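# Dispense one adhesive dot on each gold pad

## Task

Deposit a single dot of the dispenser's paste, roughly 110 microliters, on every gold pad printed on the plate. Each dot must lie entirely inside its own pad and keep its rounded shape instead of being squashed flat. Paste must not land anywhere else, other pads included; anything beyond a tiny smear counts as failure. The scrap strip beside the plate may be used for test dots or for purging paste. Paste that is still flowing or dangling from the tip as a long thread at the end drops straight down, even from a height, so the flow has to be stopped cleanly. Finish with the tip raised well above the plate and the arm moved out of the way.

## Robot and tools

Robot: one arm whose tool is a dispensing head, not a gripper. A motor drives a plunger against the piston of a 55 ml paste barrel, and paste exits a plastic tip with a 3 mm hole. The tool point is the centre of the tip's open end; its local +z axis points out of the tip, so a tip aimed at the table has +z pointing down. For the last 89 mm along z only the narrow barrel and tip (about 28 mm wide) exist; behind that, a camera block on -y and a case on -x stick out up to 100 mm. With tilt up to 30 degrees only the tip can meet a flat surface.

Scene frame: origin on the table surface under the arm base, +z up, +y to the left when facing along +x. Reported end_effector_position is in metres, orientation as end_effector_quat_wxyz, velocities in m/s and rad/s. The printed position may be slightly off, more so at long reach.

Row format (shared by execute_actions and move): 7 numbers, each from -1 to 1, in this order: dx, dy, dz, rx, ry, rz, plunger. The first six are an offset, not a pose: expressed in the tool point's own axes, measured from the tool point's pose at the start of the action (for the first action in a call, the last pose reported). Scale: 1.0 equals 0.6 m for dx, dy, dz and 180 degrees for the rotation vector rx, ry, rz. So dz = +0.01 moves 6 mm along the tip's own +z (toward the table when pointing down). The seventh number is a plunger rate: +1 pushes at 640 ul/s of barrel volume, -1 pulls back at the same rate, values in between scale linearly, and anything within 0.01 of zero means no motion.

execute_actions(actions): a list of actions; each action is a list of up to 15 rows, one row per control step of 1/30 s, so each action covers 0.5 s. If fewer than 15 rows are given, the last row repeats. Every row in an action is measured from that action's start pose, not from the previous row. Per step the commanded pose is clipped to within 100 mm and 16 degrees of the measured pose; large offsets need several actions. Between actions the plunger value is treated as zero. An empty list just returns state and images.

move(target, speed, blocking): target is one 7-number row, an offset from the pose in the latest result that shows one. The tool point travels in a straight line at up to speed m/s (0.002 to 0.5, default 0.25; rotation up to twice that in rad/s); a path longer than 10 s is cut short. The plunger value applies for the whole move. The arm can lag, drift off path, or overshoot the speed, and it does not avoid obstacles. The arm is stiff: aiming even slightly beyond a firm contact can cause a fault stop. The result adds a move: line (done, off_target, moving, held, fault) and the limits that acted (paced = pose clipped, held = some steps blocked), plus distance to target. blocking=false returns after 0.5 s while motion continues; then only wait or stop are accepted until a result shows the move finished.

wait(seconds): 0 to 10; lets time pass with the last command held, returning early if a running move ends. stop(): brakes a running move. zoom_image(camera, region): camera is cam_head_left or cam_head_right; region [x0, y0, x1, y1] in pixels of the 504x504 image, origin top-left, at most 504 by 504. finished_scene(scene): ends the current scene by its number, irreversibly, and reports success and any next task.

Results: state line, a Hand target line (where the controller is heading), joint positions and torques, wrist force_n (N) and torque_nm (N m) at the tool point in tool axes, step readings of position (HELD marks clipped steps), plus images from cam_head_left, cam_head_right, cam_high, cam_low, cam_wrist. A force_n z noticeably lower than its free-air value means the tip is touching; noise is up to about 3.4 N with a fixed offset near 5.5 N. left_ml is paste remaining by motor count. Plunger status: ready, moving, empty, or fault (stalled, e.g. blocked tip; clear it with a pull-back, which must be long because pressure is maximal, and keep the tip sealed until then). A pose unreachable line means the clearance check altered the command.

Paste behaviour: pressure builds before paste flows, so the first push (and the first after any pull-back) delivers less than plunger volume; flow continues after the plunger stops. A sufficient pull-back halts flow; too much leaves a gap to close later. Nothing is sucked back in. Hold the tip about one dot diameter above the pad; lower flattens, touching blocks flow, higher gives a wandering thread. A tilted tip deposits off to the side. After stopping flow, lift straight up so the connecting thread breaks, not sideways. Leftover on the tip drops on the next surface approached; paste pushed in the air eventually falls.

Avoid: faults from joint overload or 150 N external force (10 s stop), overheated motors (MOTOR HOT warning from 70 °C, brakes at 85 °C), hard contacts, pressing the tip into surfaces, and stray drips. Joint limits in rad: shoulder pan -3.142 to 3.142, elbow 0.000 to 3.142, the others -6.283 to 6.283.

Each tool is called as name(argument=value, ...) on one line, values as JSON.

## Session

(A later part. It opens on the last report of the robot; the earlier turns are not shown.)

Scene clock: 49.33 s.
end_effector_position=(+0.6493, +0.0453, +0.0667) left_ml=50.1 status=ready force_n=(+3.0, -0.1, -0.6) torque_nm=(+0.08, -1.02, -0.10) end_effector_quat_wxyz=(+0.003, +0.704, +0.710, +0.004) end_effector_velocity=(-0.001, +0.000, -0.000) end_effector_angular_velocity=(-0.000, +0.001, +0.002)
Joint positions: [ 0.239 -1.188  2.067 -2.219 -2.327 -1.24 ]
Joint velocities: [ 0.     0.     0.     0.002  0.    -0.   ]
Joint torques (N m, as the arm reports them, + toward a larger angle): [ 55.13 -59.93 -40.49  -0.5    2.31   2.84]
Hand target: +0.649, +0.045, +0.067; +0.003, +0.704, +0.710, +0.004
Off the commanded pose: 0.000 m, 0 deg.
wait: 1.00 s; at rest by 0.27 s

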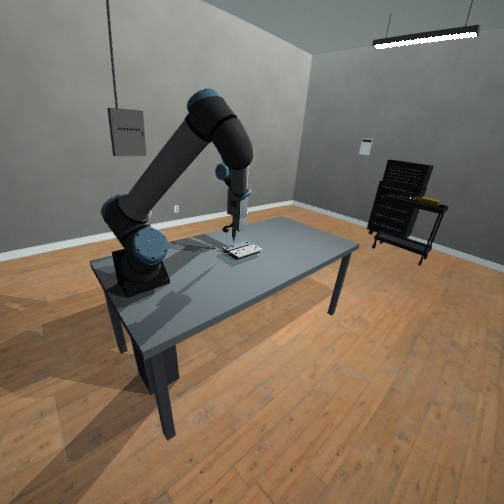

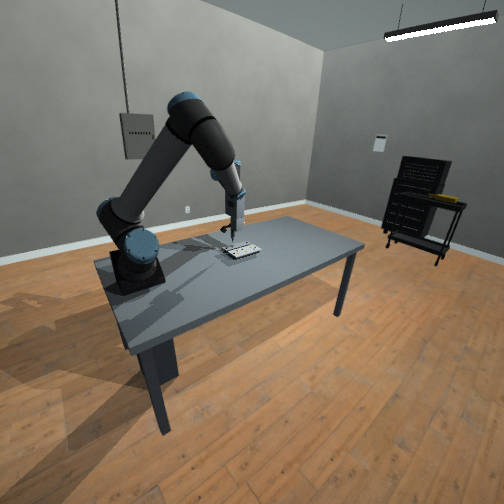

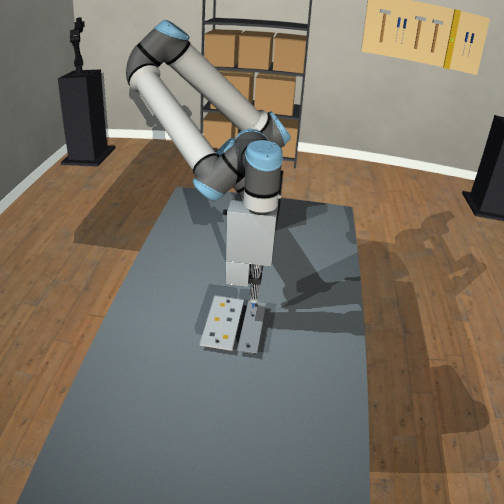

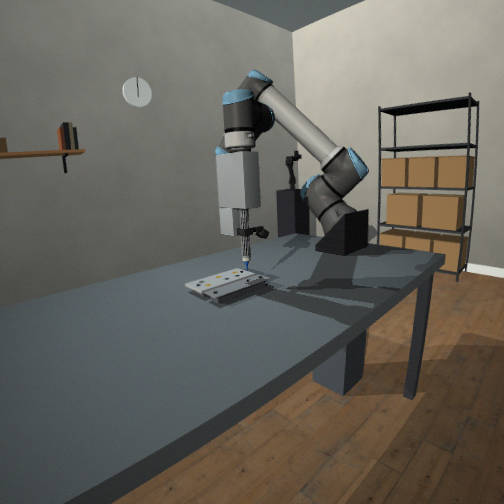

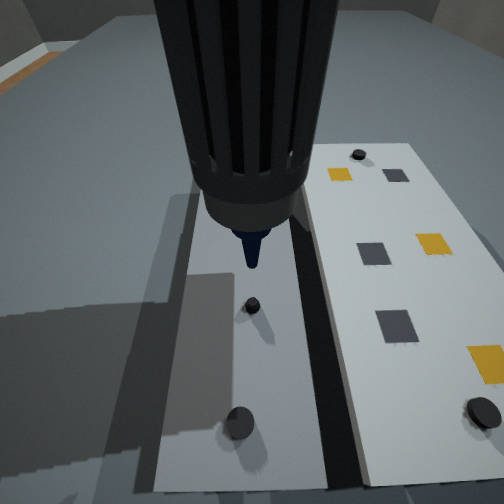

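move(target=[-0.1745,-0.0543,0.03,0,0,0,0])

execute_actions(actions=[[[0,0,0.006,0,0,0,0],[0,0,0.012,0,0,0,0],[0,0,0.018,0,0,0,0],[0,0,0.024,0,0,0,0]],[[0,0,0,0,0,0,0.6]]])

wait(seconds=10)

wait(seconds=10)

zoom_image(camera="cam_wrist", region=[210,230,290,310])

Scene clock: 64.23 s.
end_effector_position=(+0.6177, -0.0597, +0.0482) left_ml=50.1 status=ready force_n=(+1.0, +1.7, -2.6) torque_nm=(+0.73, -0.32, -0.09) end_effector_quat_wxyz=(+0.003, +0.704, +0.710, +0.004) end_effector_velocity=(-0.000, -0.001, -0.001) end_effector_angular_velocity=(+0.001, +0.000, +0.001)
Joint positions: [ 0.121 -1.346  2.174 -2.28  -2.348 -1.401]
Joint velocities: [-0.002 -0.002  0.001 -0.001  0.001 -0.003]
Joint torques (N m, as the arm reports them, + toward a larger angle): [ 16.13 -52.95 -12.9   -5.65   2.42  -2.62]
Hand target: +0.618, -0.060, +0.048; +0.003, +0.704, +0.710, +0.004
Off the commanded pose: 0.000 m, 0 deg.
move: done

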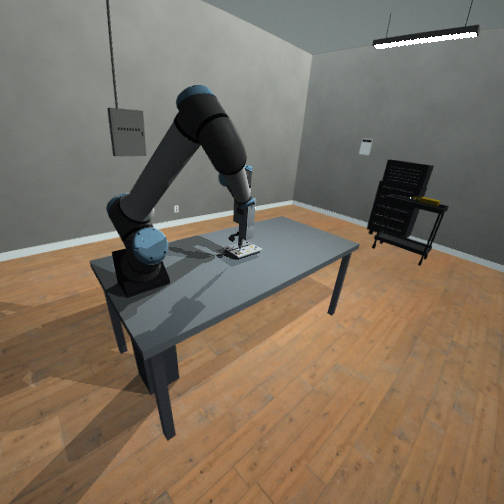

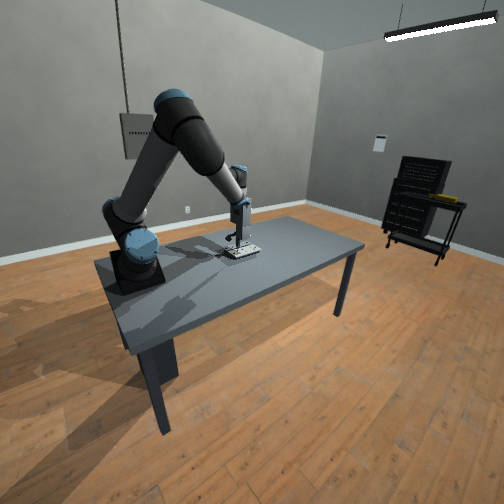

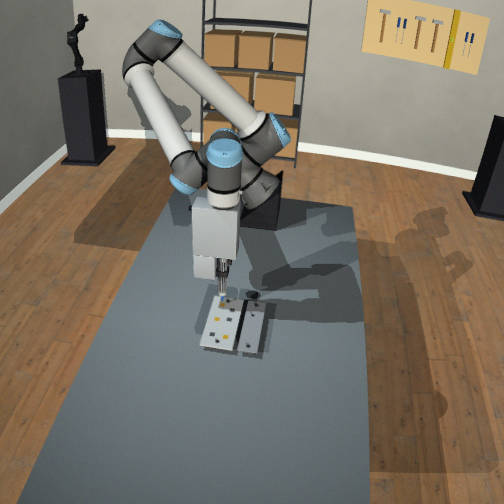

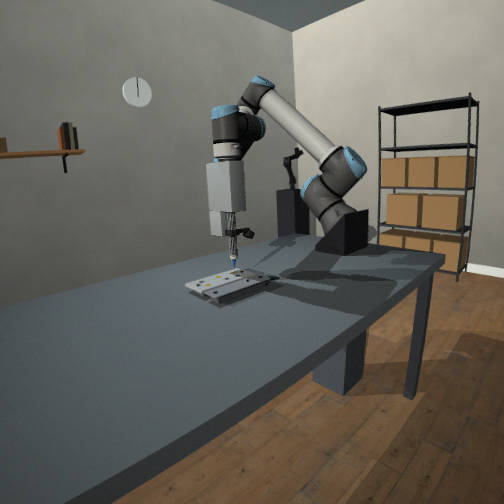

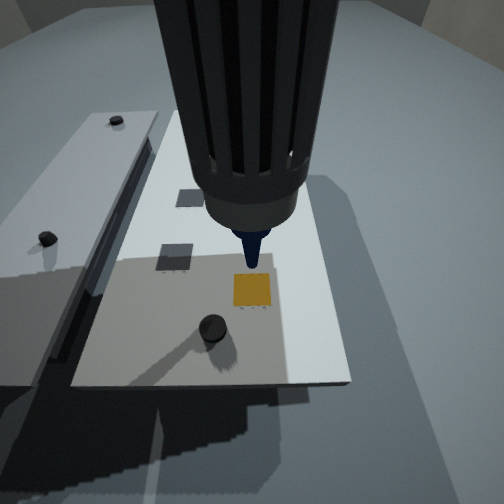

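Scene clock: 65.23 s.
end_effector_position=(+0.6178, -0.0597, +0.0339) left_ml=49.9 status=moving force_n=(+2.6, +1.0, -3.5) torque_nm=(+0.46, -0.84, -0.14) end_effector_quat_wxyz=(+0.003, +0.704, +0.710, +0.004) end_effector_velocity=(-0.000, +0.000, -0.000) end_effector_angular_velocity=(-0.000, +0.000, +0.001)
Joint positions: [ 0.106 -1.334  2.189 -2.322 -2.35  -1.422]
Joint velocities: [-0.     0.001  0.    -0.    -0.    -0.001]
Joint torques (N m, as the arm reports them, + toward a larger angle): [ 31.21 -38.43 -21.08  -0.39  -1.74   2.66]
Hand target: +0.618, -0.060, +0.034; +0.003, +0.704, +0.710, +0.004
Off the commanded pose: 0.000 m, 0 deg.
Step readings (end_effector_position; steps 1 to 15: 1st action; 16 to 30: 2nd action):
0: (+0.6177, -0.0597, +0.0482)
1: (+0.6177, -0.0597, +0.0482)
2: (+0.6177, -0.0597, +0.0479)
4: (+0.6177, -0.0597, +0.0446)
8: (+0.6176, -0.0597, +0.0365)
15: (+0.6178, -0.0597, +0.0340)
16: (+0.6179, -0.0597, +0.0339)
17: (+0.6179, -0.0597, +0.0339)
19: (+0.6179, -0.0597, +0.0339)
23: (+0.6179, -0.0597, +0.0339)
30: end_effector_position above

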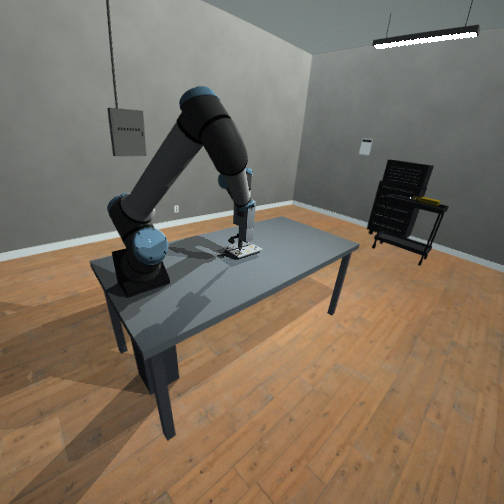

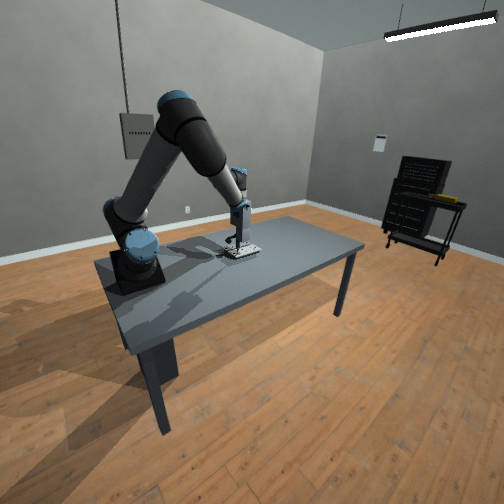

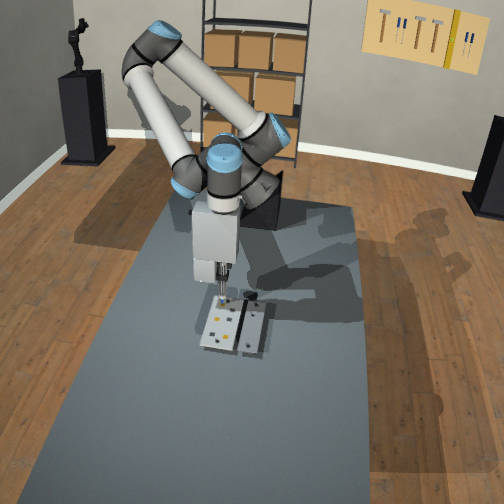

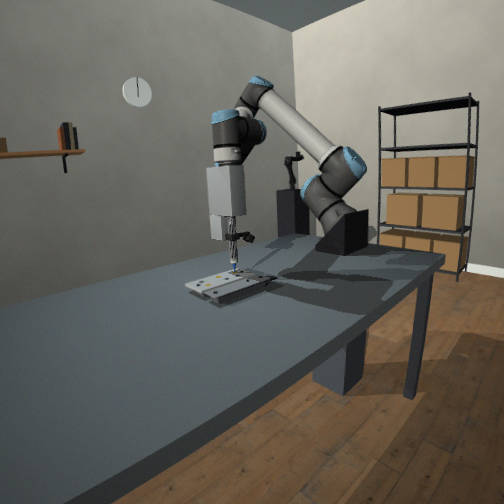

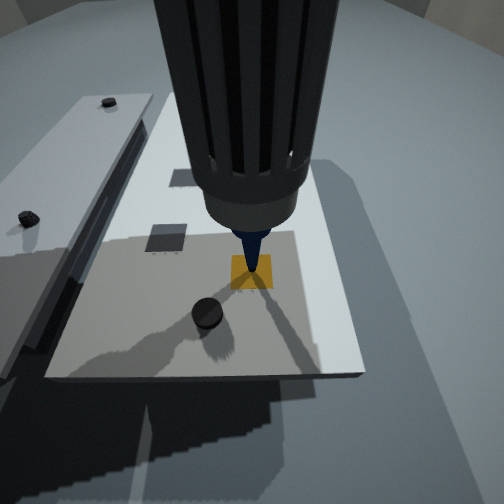

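Scene clock: 75.23 s.
end_effector_position=(+0.6178, -0.0597, +0.0340) left_ml=49.9 status=ready force_n=(+2.8, +2.6, -3.1) torque_nm=(+1.07, -0.88, -0.06) end_effector_quat_wxyz=(+0.003, +0.704, +0.710, +0.004) end_effector_velocity=(-0.000, +0.001, -0.001) end_effector_angular_velocity=(-0.000, +0.001, +0.001)
Joint positions: [ 0.106 -1.334  2.189 -2.322 -2.35  -1.422]
Joint velocities: [-0.     0.002  0.    -0.001  0.    -0.   ]
Joint torques (N m, as the arm reports them, + toward a larger angle): [ 51.18 -54.4  -37.23  -0.75   2.29   2.72]
Hand target: +0.618, -0.060, +0.034; +0.003, +0.704, +0.710, +0.004
Off the commanded pose: 0.000 m, 0 deg.
wait: 10.00 s; at rest by 0.20 s

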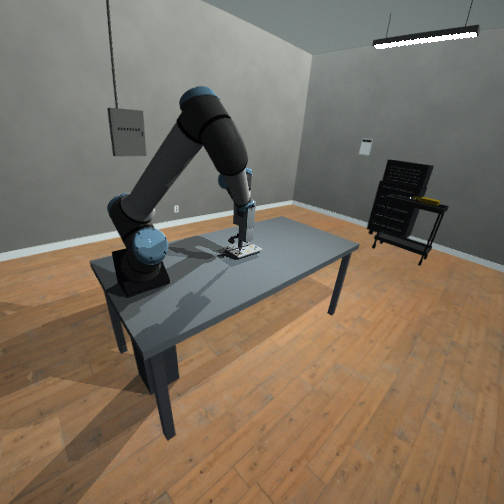

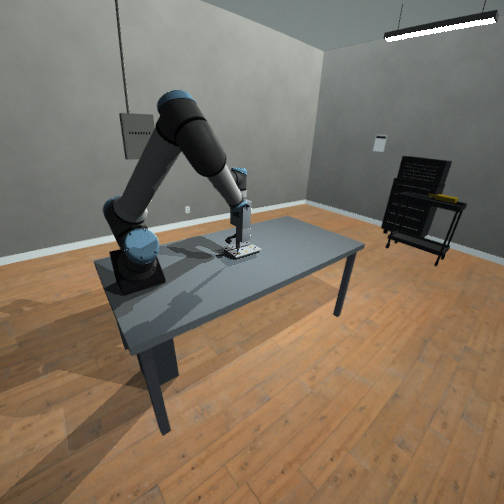

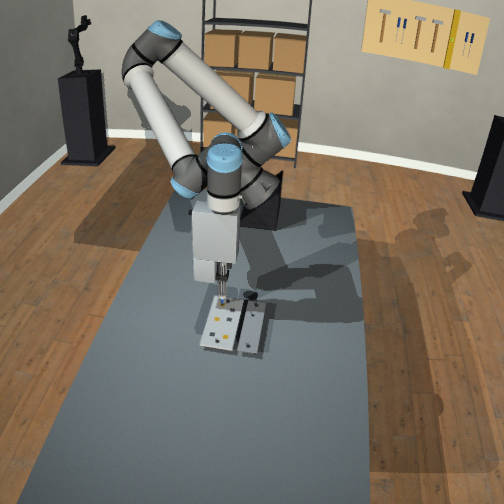

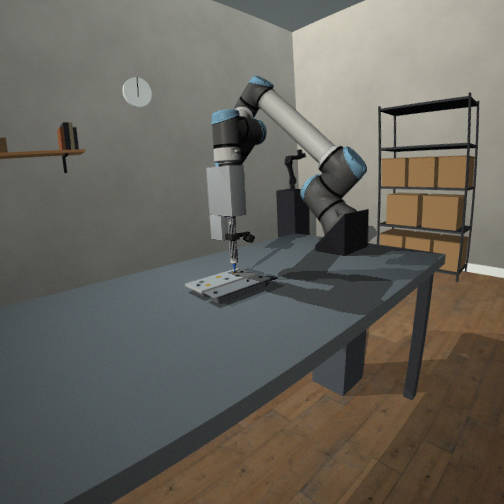

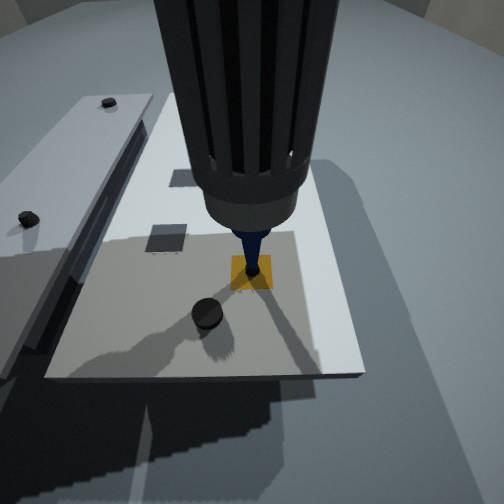

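Scene clock: 85.23 s.
end_effector_position=(+0.6178, -0.0597, +0.0340) left_ml=49.9 status=ready force_n=(+1.8, +2.3, -1.6) torque_nm=(+0.94, -0.50, -0.13) end_effector_quat_wxyz=(+0.003, +0.704, +0.710, +0.004) end_effector_velocity=(-0.001, +0.001, -0.000) end_effector_angular_velocity=(+0.001, +0.000, +0.002)
Joint positions: [ 0.106 -1.334  2.189 -2.322 -2.35  -1.422]
Joint velocities: [ 0.    -0.     0.001 -0.     0.001 -0.001]
Joint torques (N m, as the arm reports them, + toward a larger angle): [ 51.12 -53.16 -36.4   -0.99   1.94   2.5 ]
Hand target: +0.618, -0.060, +0.034; +0.003, +0.704, +0.710, +0.004
Off the commanded pose: 0.000 m, 0 deg.
wait: 10.00 s; at rest by 0.17 s

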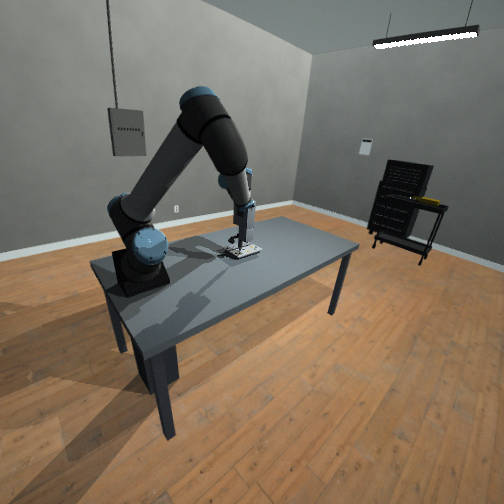

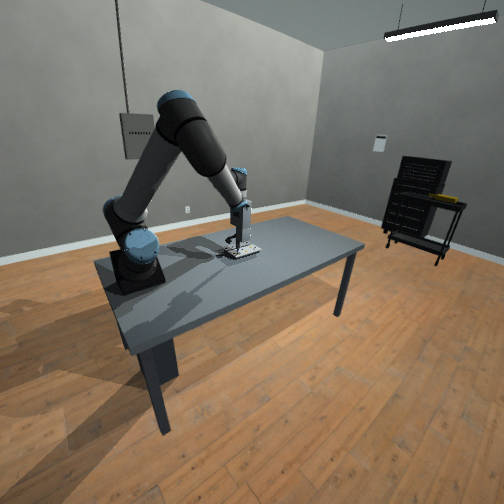

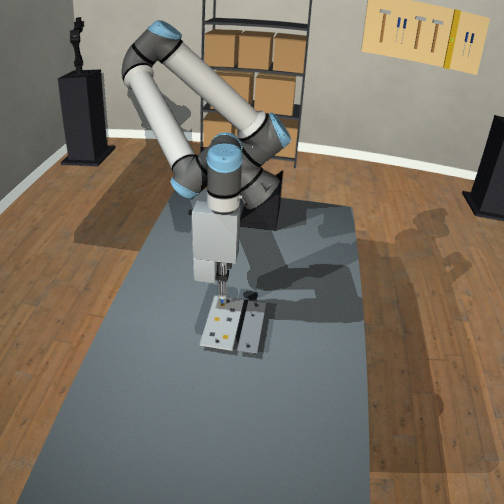

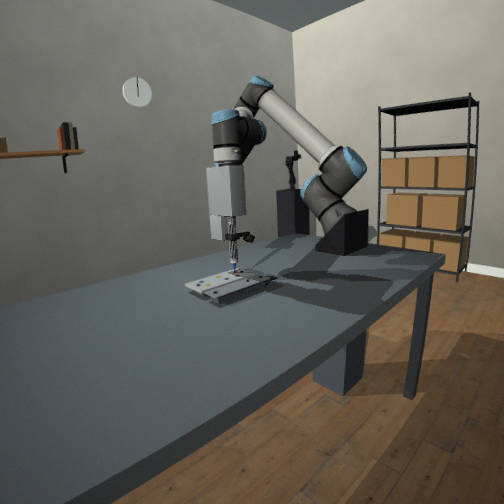

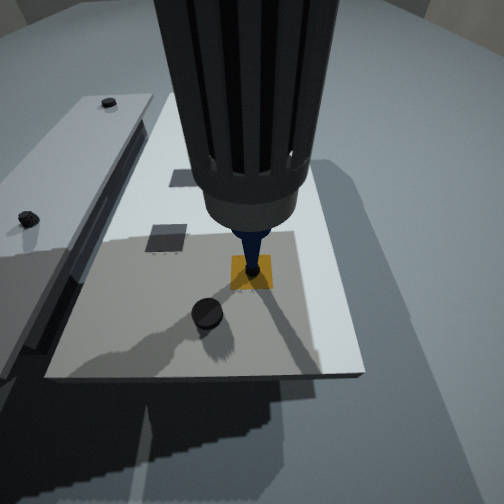

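Region (210, 230, 290, 310) of cam_wrist's 504x504 image, scaled by 6.300, with more detail than that image has.

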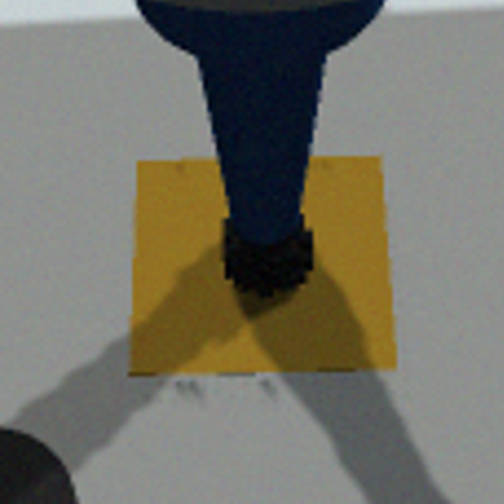

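execute_actions(actions=[[[0,0,0,0,0,0,-0.75],[0,0,0,0,0,0,-0.75],[0,0,0,0,0,0,-0.75],[0,0,0,0,0,0,-0.75],[0,0,0,0,0,0,-0.75],[0,0,-0.005,0,0,0,0],[0,0,-0.01,0,0,0,0],[0,0,-0.02,0,0,0,0],[0,0,-0.03,0,0,0,0],[0,0,-0.04,0,0,0,0],[0,0,-0.055,0,0,0,0]]])

wait(seconds=1.5)

Scene clock: 98.23 s.
end_effector_position=(+0.6179, -0.0598, +0.0613) left_ml=49.9 status=ready force_n=(+2.6, +2.3, -6.0) torque_nm=(+1.00, -0.74, -0.15) end_effector_quat_wxyz=(+0.004, +0.704, +0.710, +0.005) end_effector_velocity=(-0.003, +0.001, +0.069) end_effector_angular_velocity=(-0.001, +0.008, +0.001)
Joint positions: [ 0.135 -1.358  2.162 -2.246 -2.346 -1.383]
Joint velocities: [ 0.076 -0.051 -0.08   0.216  0.01   0.113]
Joint torques (N m, as the arm reports them, + toward a larger angle): [ 43.75 -43.47 -36.48  -0.78   2.13   2.9 ]
Hand target: +0.617, -0.060, +0.067; +0.003, +0.704, +0.710, +0.004
Off the commanded pose: 0.006 m, 0 deg.
Step readings (end_effector_position):
0: (+0.6178, -0.0597, +0.0340)
1: (+0.6178, -0.0597, +0.0340)
2: (+0.6178, -0.0597, +0.0340)
4: (+0.6178, -0.0597, +0.0340)
8: (+0.6178, -0.0597, +0.0354)
15: end_effector_position above

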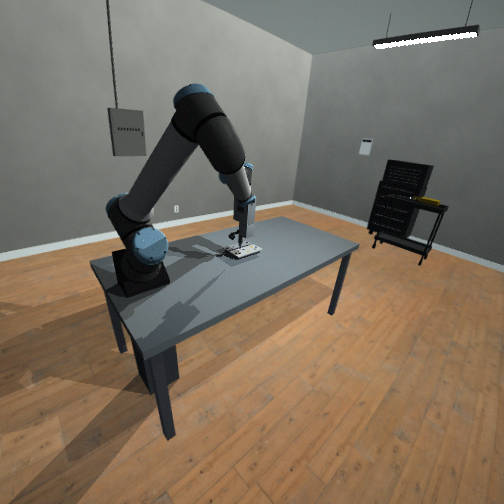

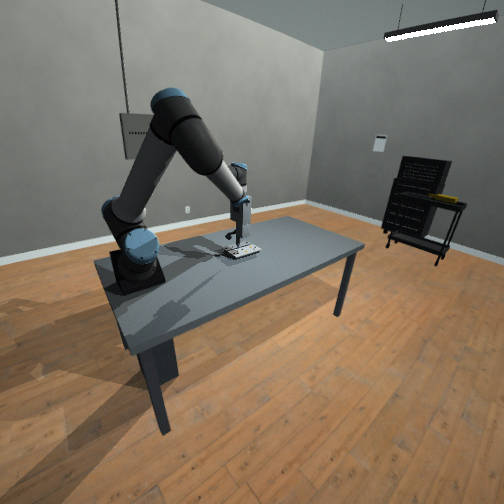

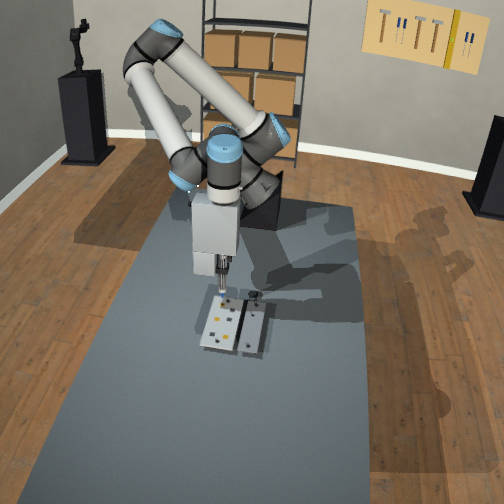

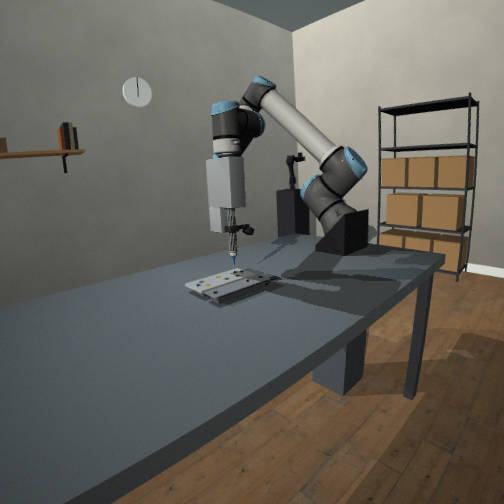

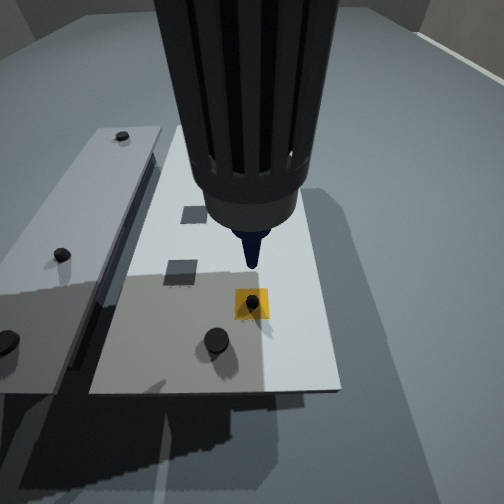

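Scene clock: 99.73 s.
end_effector_position=(+0.6175, -0.0597, +0.0669) left_ml=49.9 status=ready force_n=(+3.4, +3.3, -2.1) torque_nm=(+1.36, -1.05, -0.09) end_effector_quat_wxyz=(+0.003, +0.704, +0.710, +0.004) end_effector_velocity=(+0.000, -0.001, +0.001) end_effector_angular_velocity=(-0.000, -0.001, +0.000)
Joint positions: [ 0.142 -1.362  2.155 -2.227 -2.346 -1.373]
Joint velocities: [ 0.    -0.001 -0.     0.    -0.    -0.001]
Joint torques (N m, as the arm reports them, + toward a larger angle): [ 50.42 -53.05 -39.57  -0.4    2.3    2.86]
Hand target: +0.617, -0.060, +0.067; +0.003, +0.704, +0.710, +0.004
Off the commanded pose: 0.000 m, 0 deg.
wait: 1.50 s; at rest by 0.27 s

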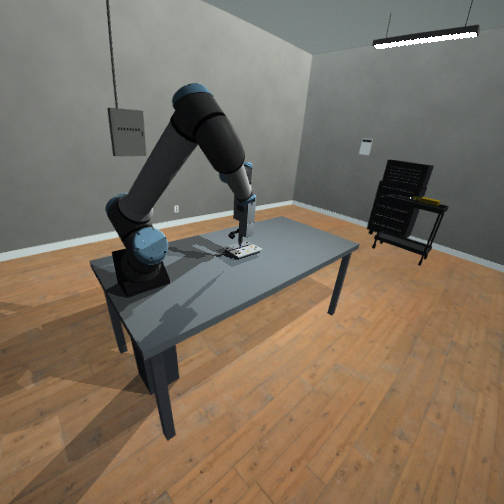

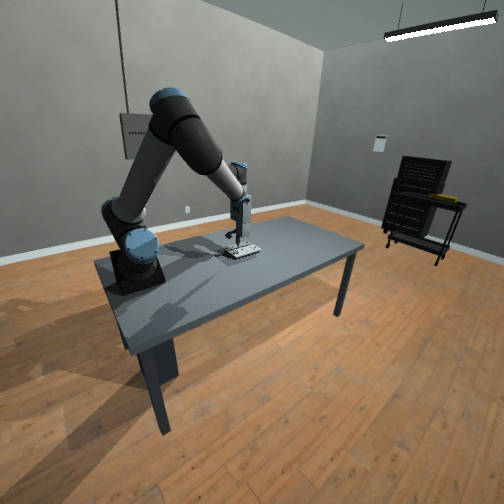

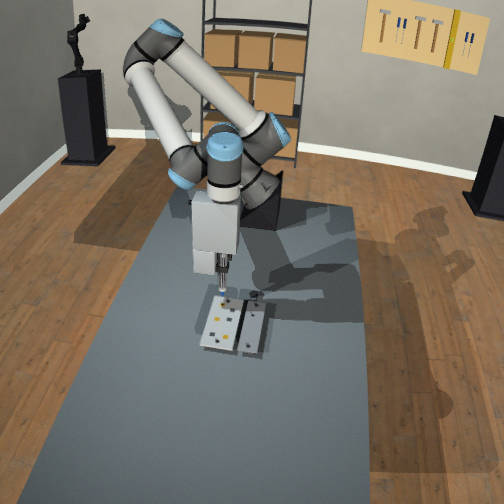

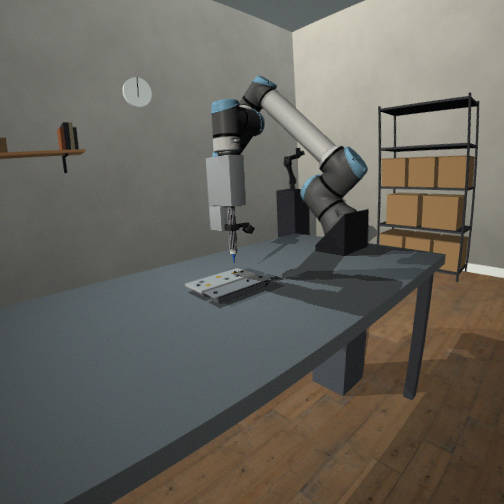

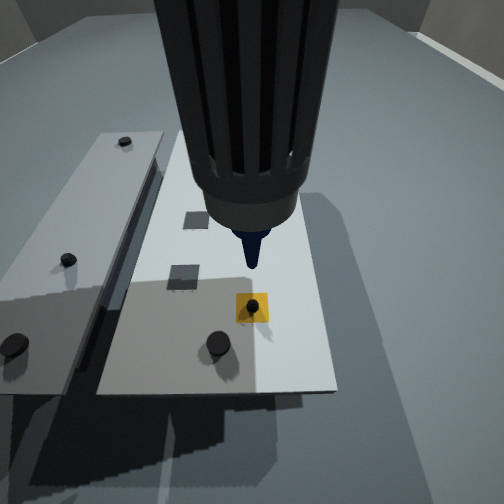

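move(target=[0,0.124,0.026,0,0,0,0], speed=0.15)

Scene clock: 106.27 s.
end_effector_position=(+0.6919, -0.0592, +0.0520) left_ml=49.9 status=ready force_n=(+1.1, +0.8, -2.4) torque_nm=(+0.41, -0.27, -0.17) end_effector_quat_wxyz=(+0.003, +0.704, +0.710, +0.004) end_effector_velocity=(+0.002, -0.001, -0.000) end_effector_angular_velocity=(-0.000, -0.000, -0.001)
Joint positions: [ 0.112 -1.254  2.04  -2.249 -2.349 -1.415]
Joint velocities: [-0.001  0.002 -0.004 -0.    -0.    -0.001]
Joint torques (N m, as the arm reports them, + toward a larger angle): [ 23.11 -25.15 -39.71  -6.2   -2.17  -2.8 ]
Hand target: +0.692, -0.059, +0.052; +0.003, +0.704, +0.710, +0.004
Off the commanded pose: 0.000 m, 0 deg.
move: done

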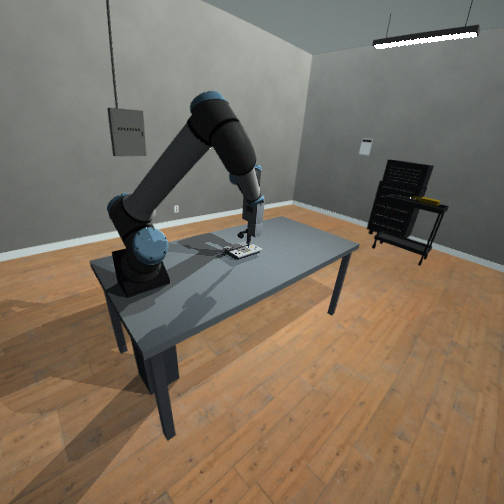

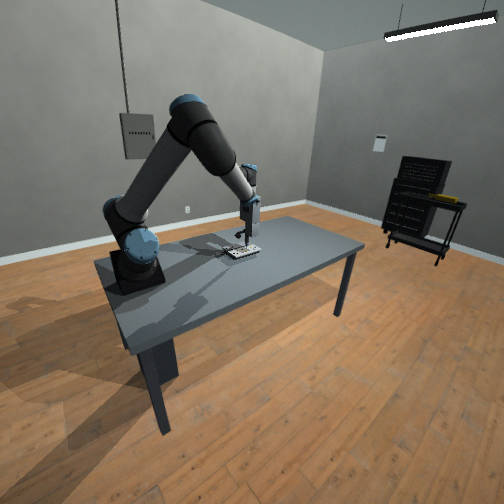

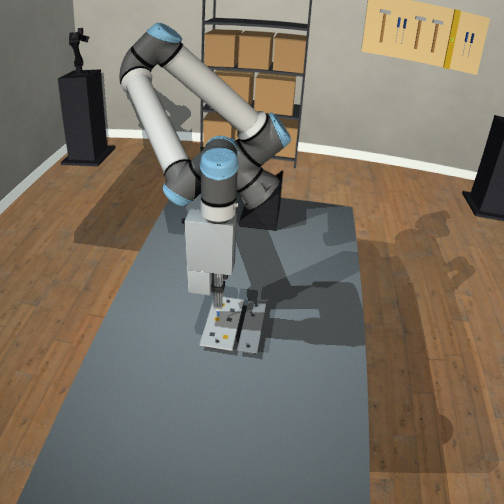

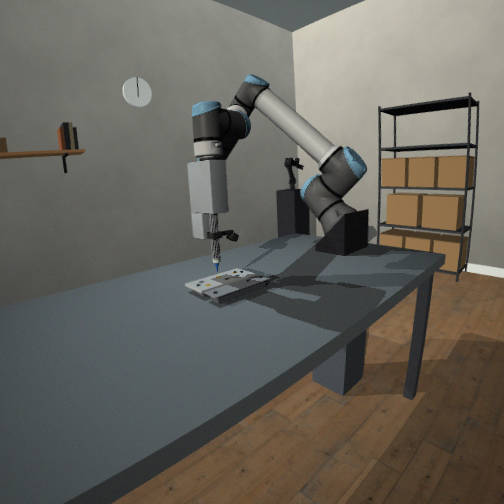

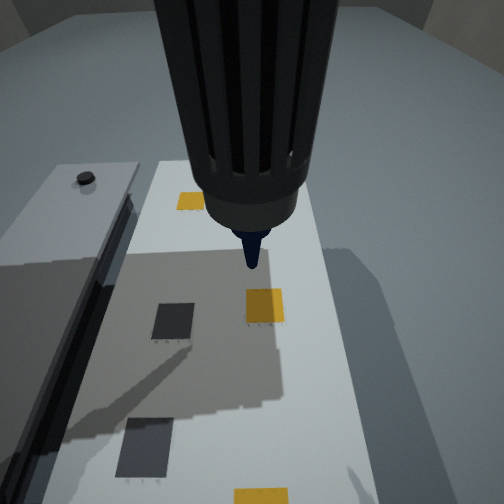

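move(target=[-0.0097,-0.0095,0.0065,0,0,0,0], speed=0.05)

Scene clock: 113.60 s.
end_effector_position=(+0.6864, -0.0650, +0.0481) left_ml=49.9 status=ready force_n=(+1.6, +2.0, -1.1) torque_nm=(+0.93, -0.45, -0.10) end_effector_quat_wxyz=(+0.003, +0.704, +0.710, +0.004) end_effector_velocity=(-0.001, -0.001, -0.001) end_effector_angular_velocity=(-0.000, +0.000, +0.001)
Joint positions: [ 0.103 -1.264  2.055 -2.261 -2.35  -1.427]
Joint velocities: [-0.002 -0.001  0.002 -0.002 -0.    -0.003]
Joint torques (N m, as the arm reports them, + toward a larger angle): [ 23.18 -61.15 -12.51  -6.18  -2.08  -2.67]
Hand target: +0.686, -0.065, +0.048; +0.003, +0.704, +0.710, +0.004
Off the commanded pose: 0.000 m, 0 deg.
move: done

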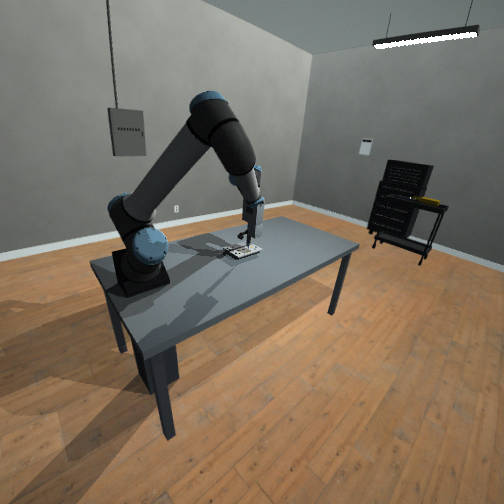

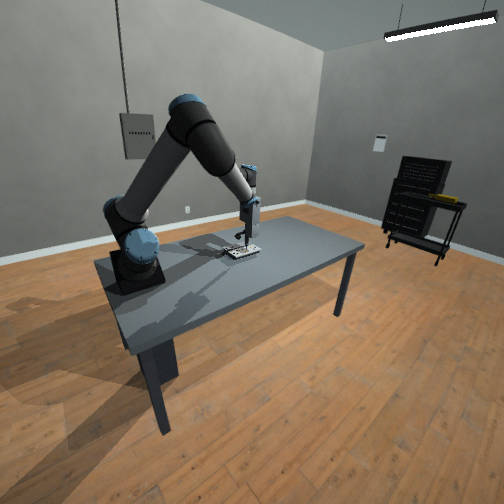

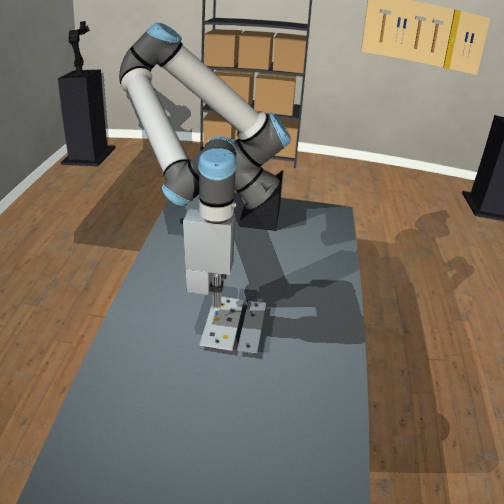

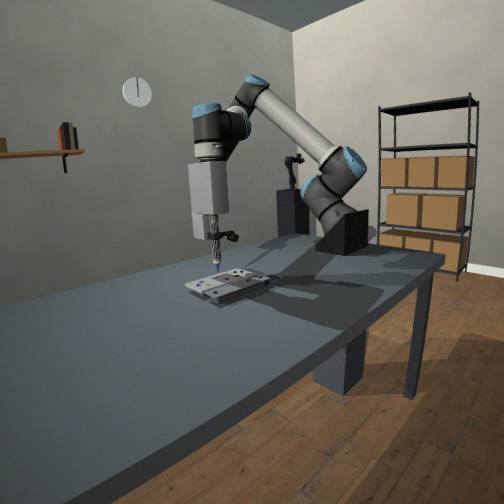

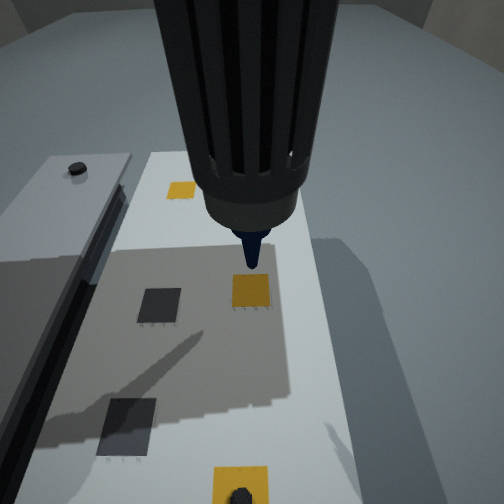

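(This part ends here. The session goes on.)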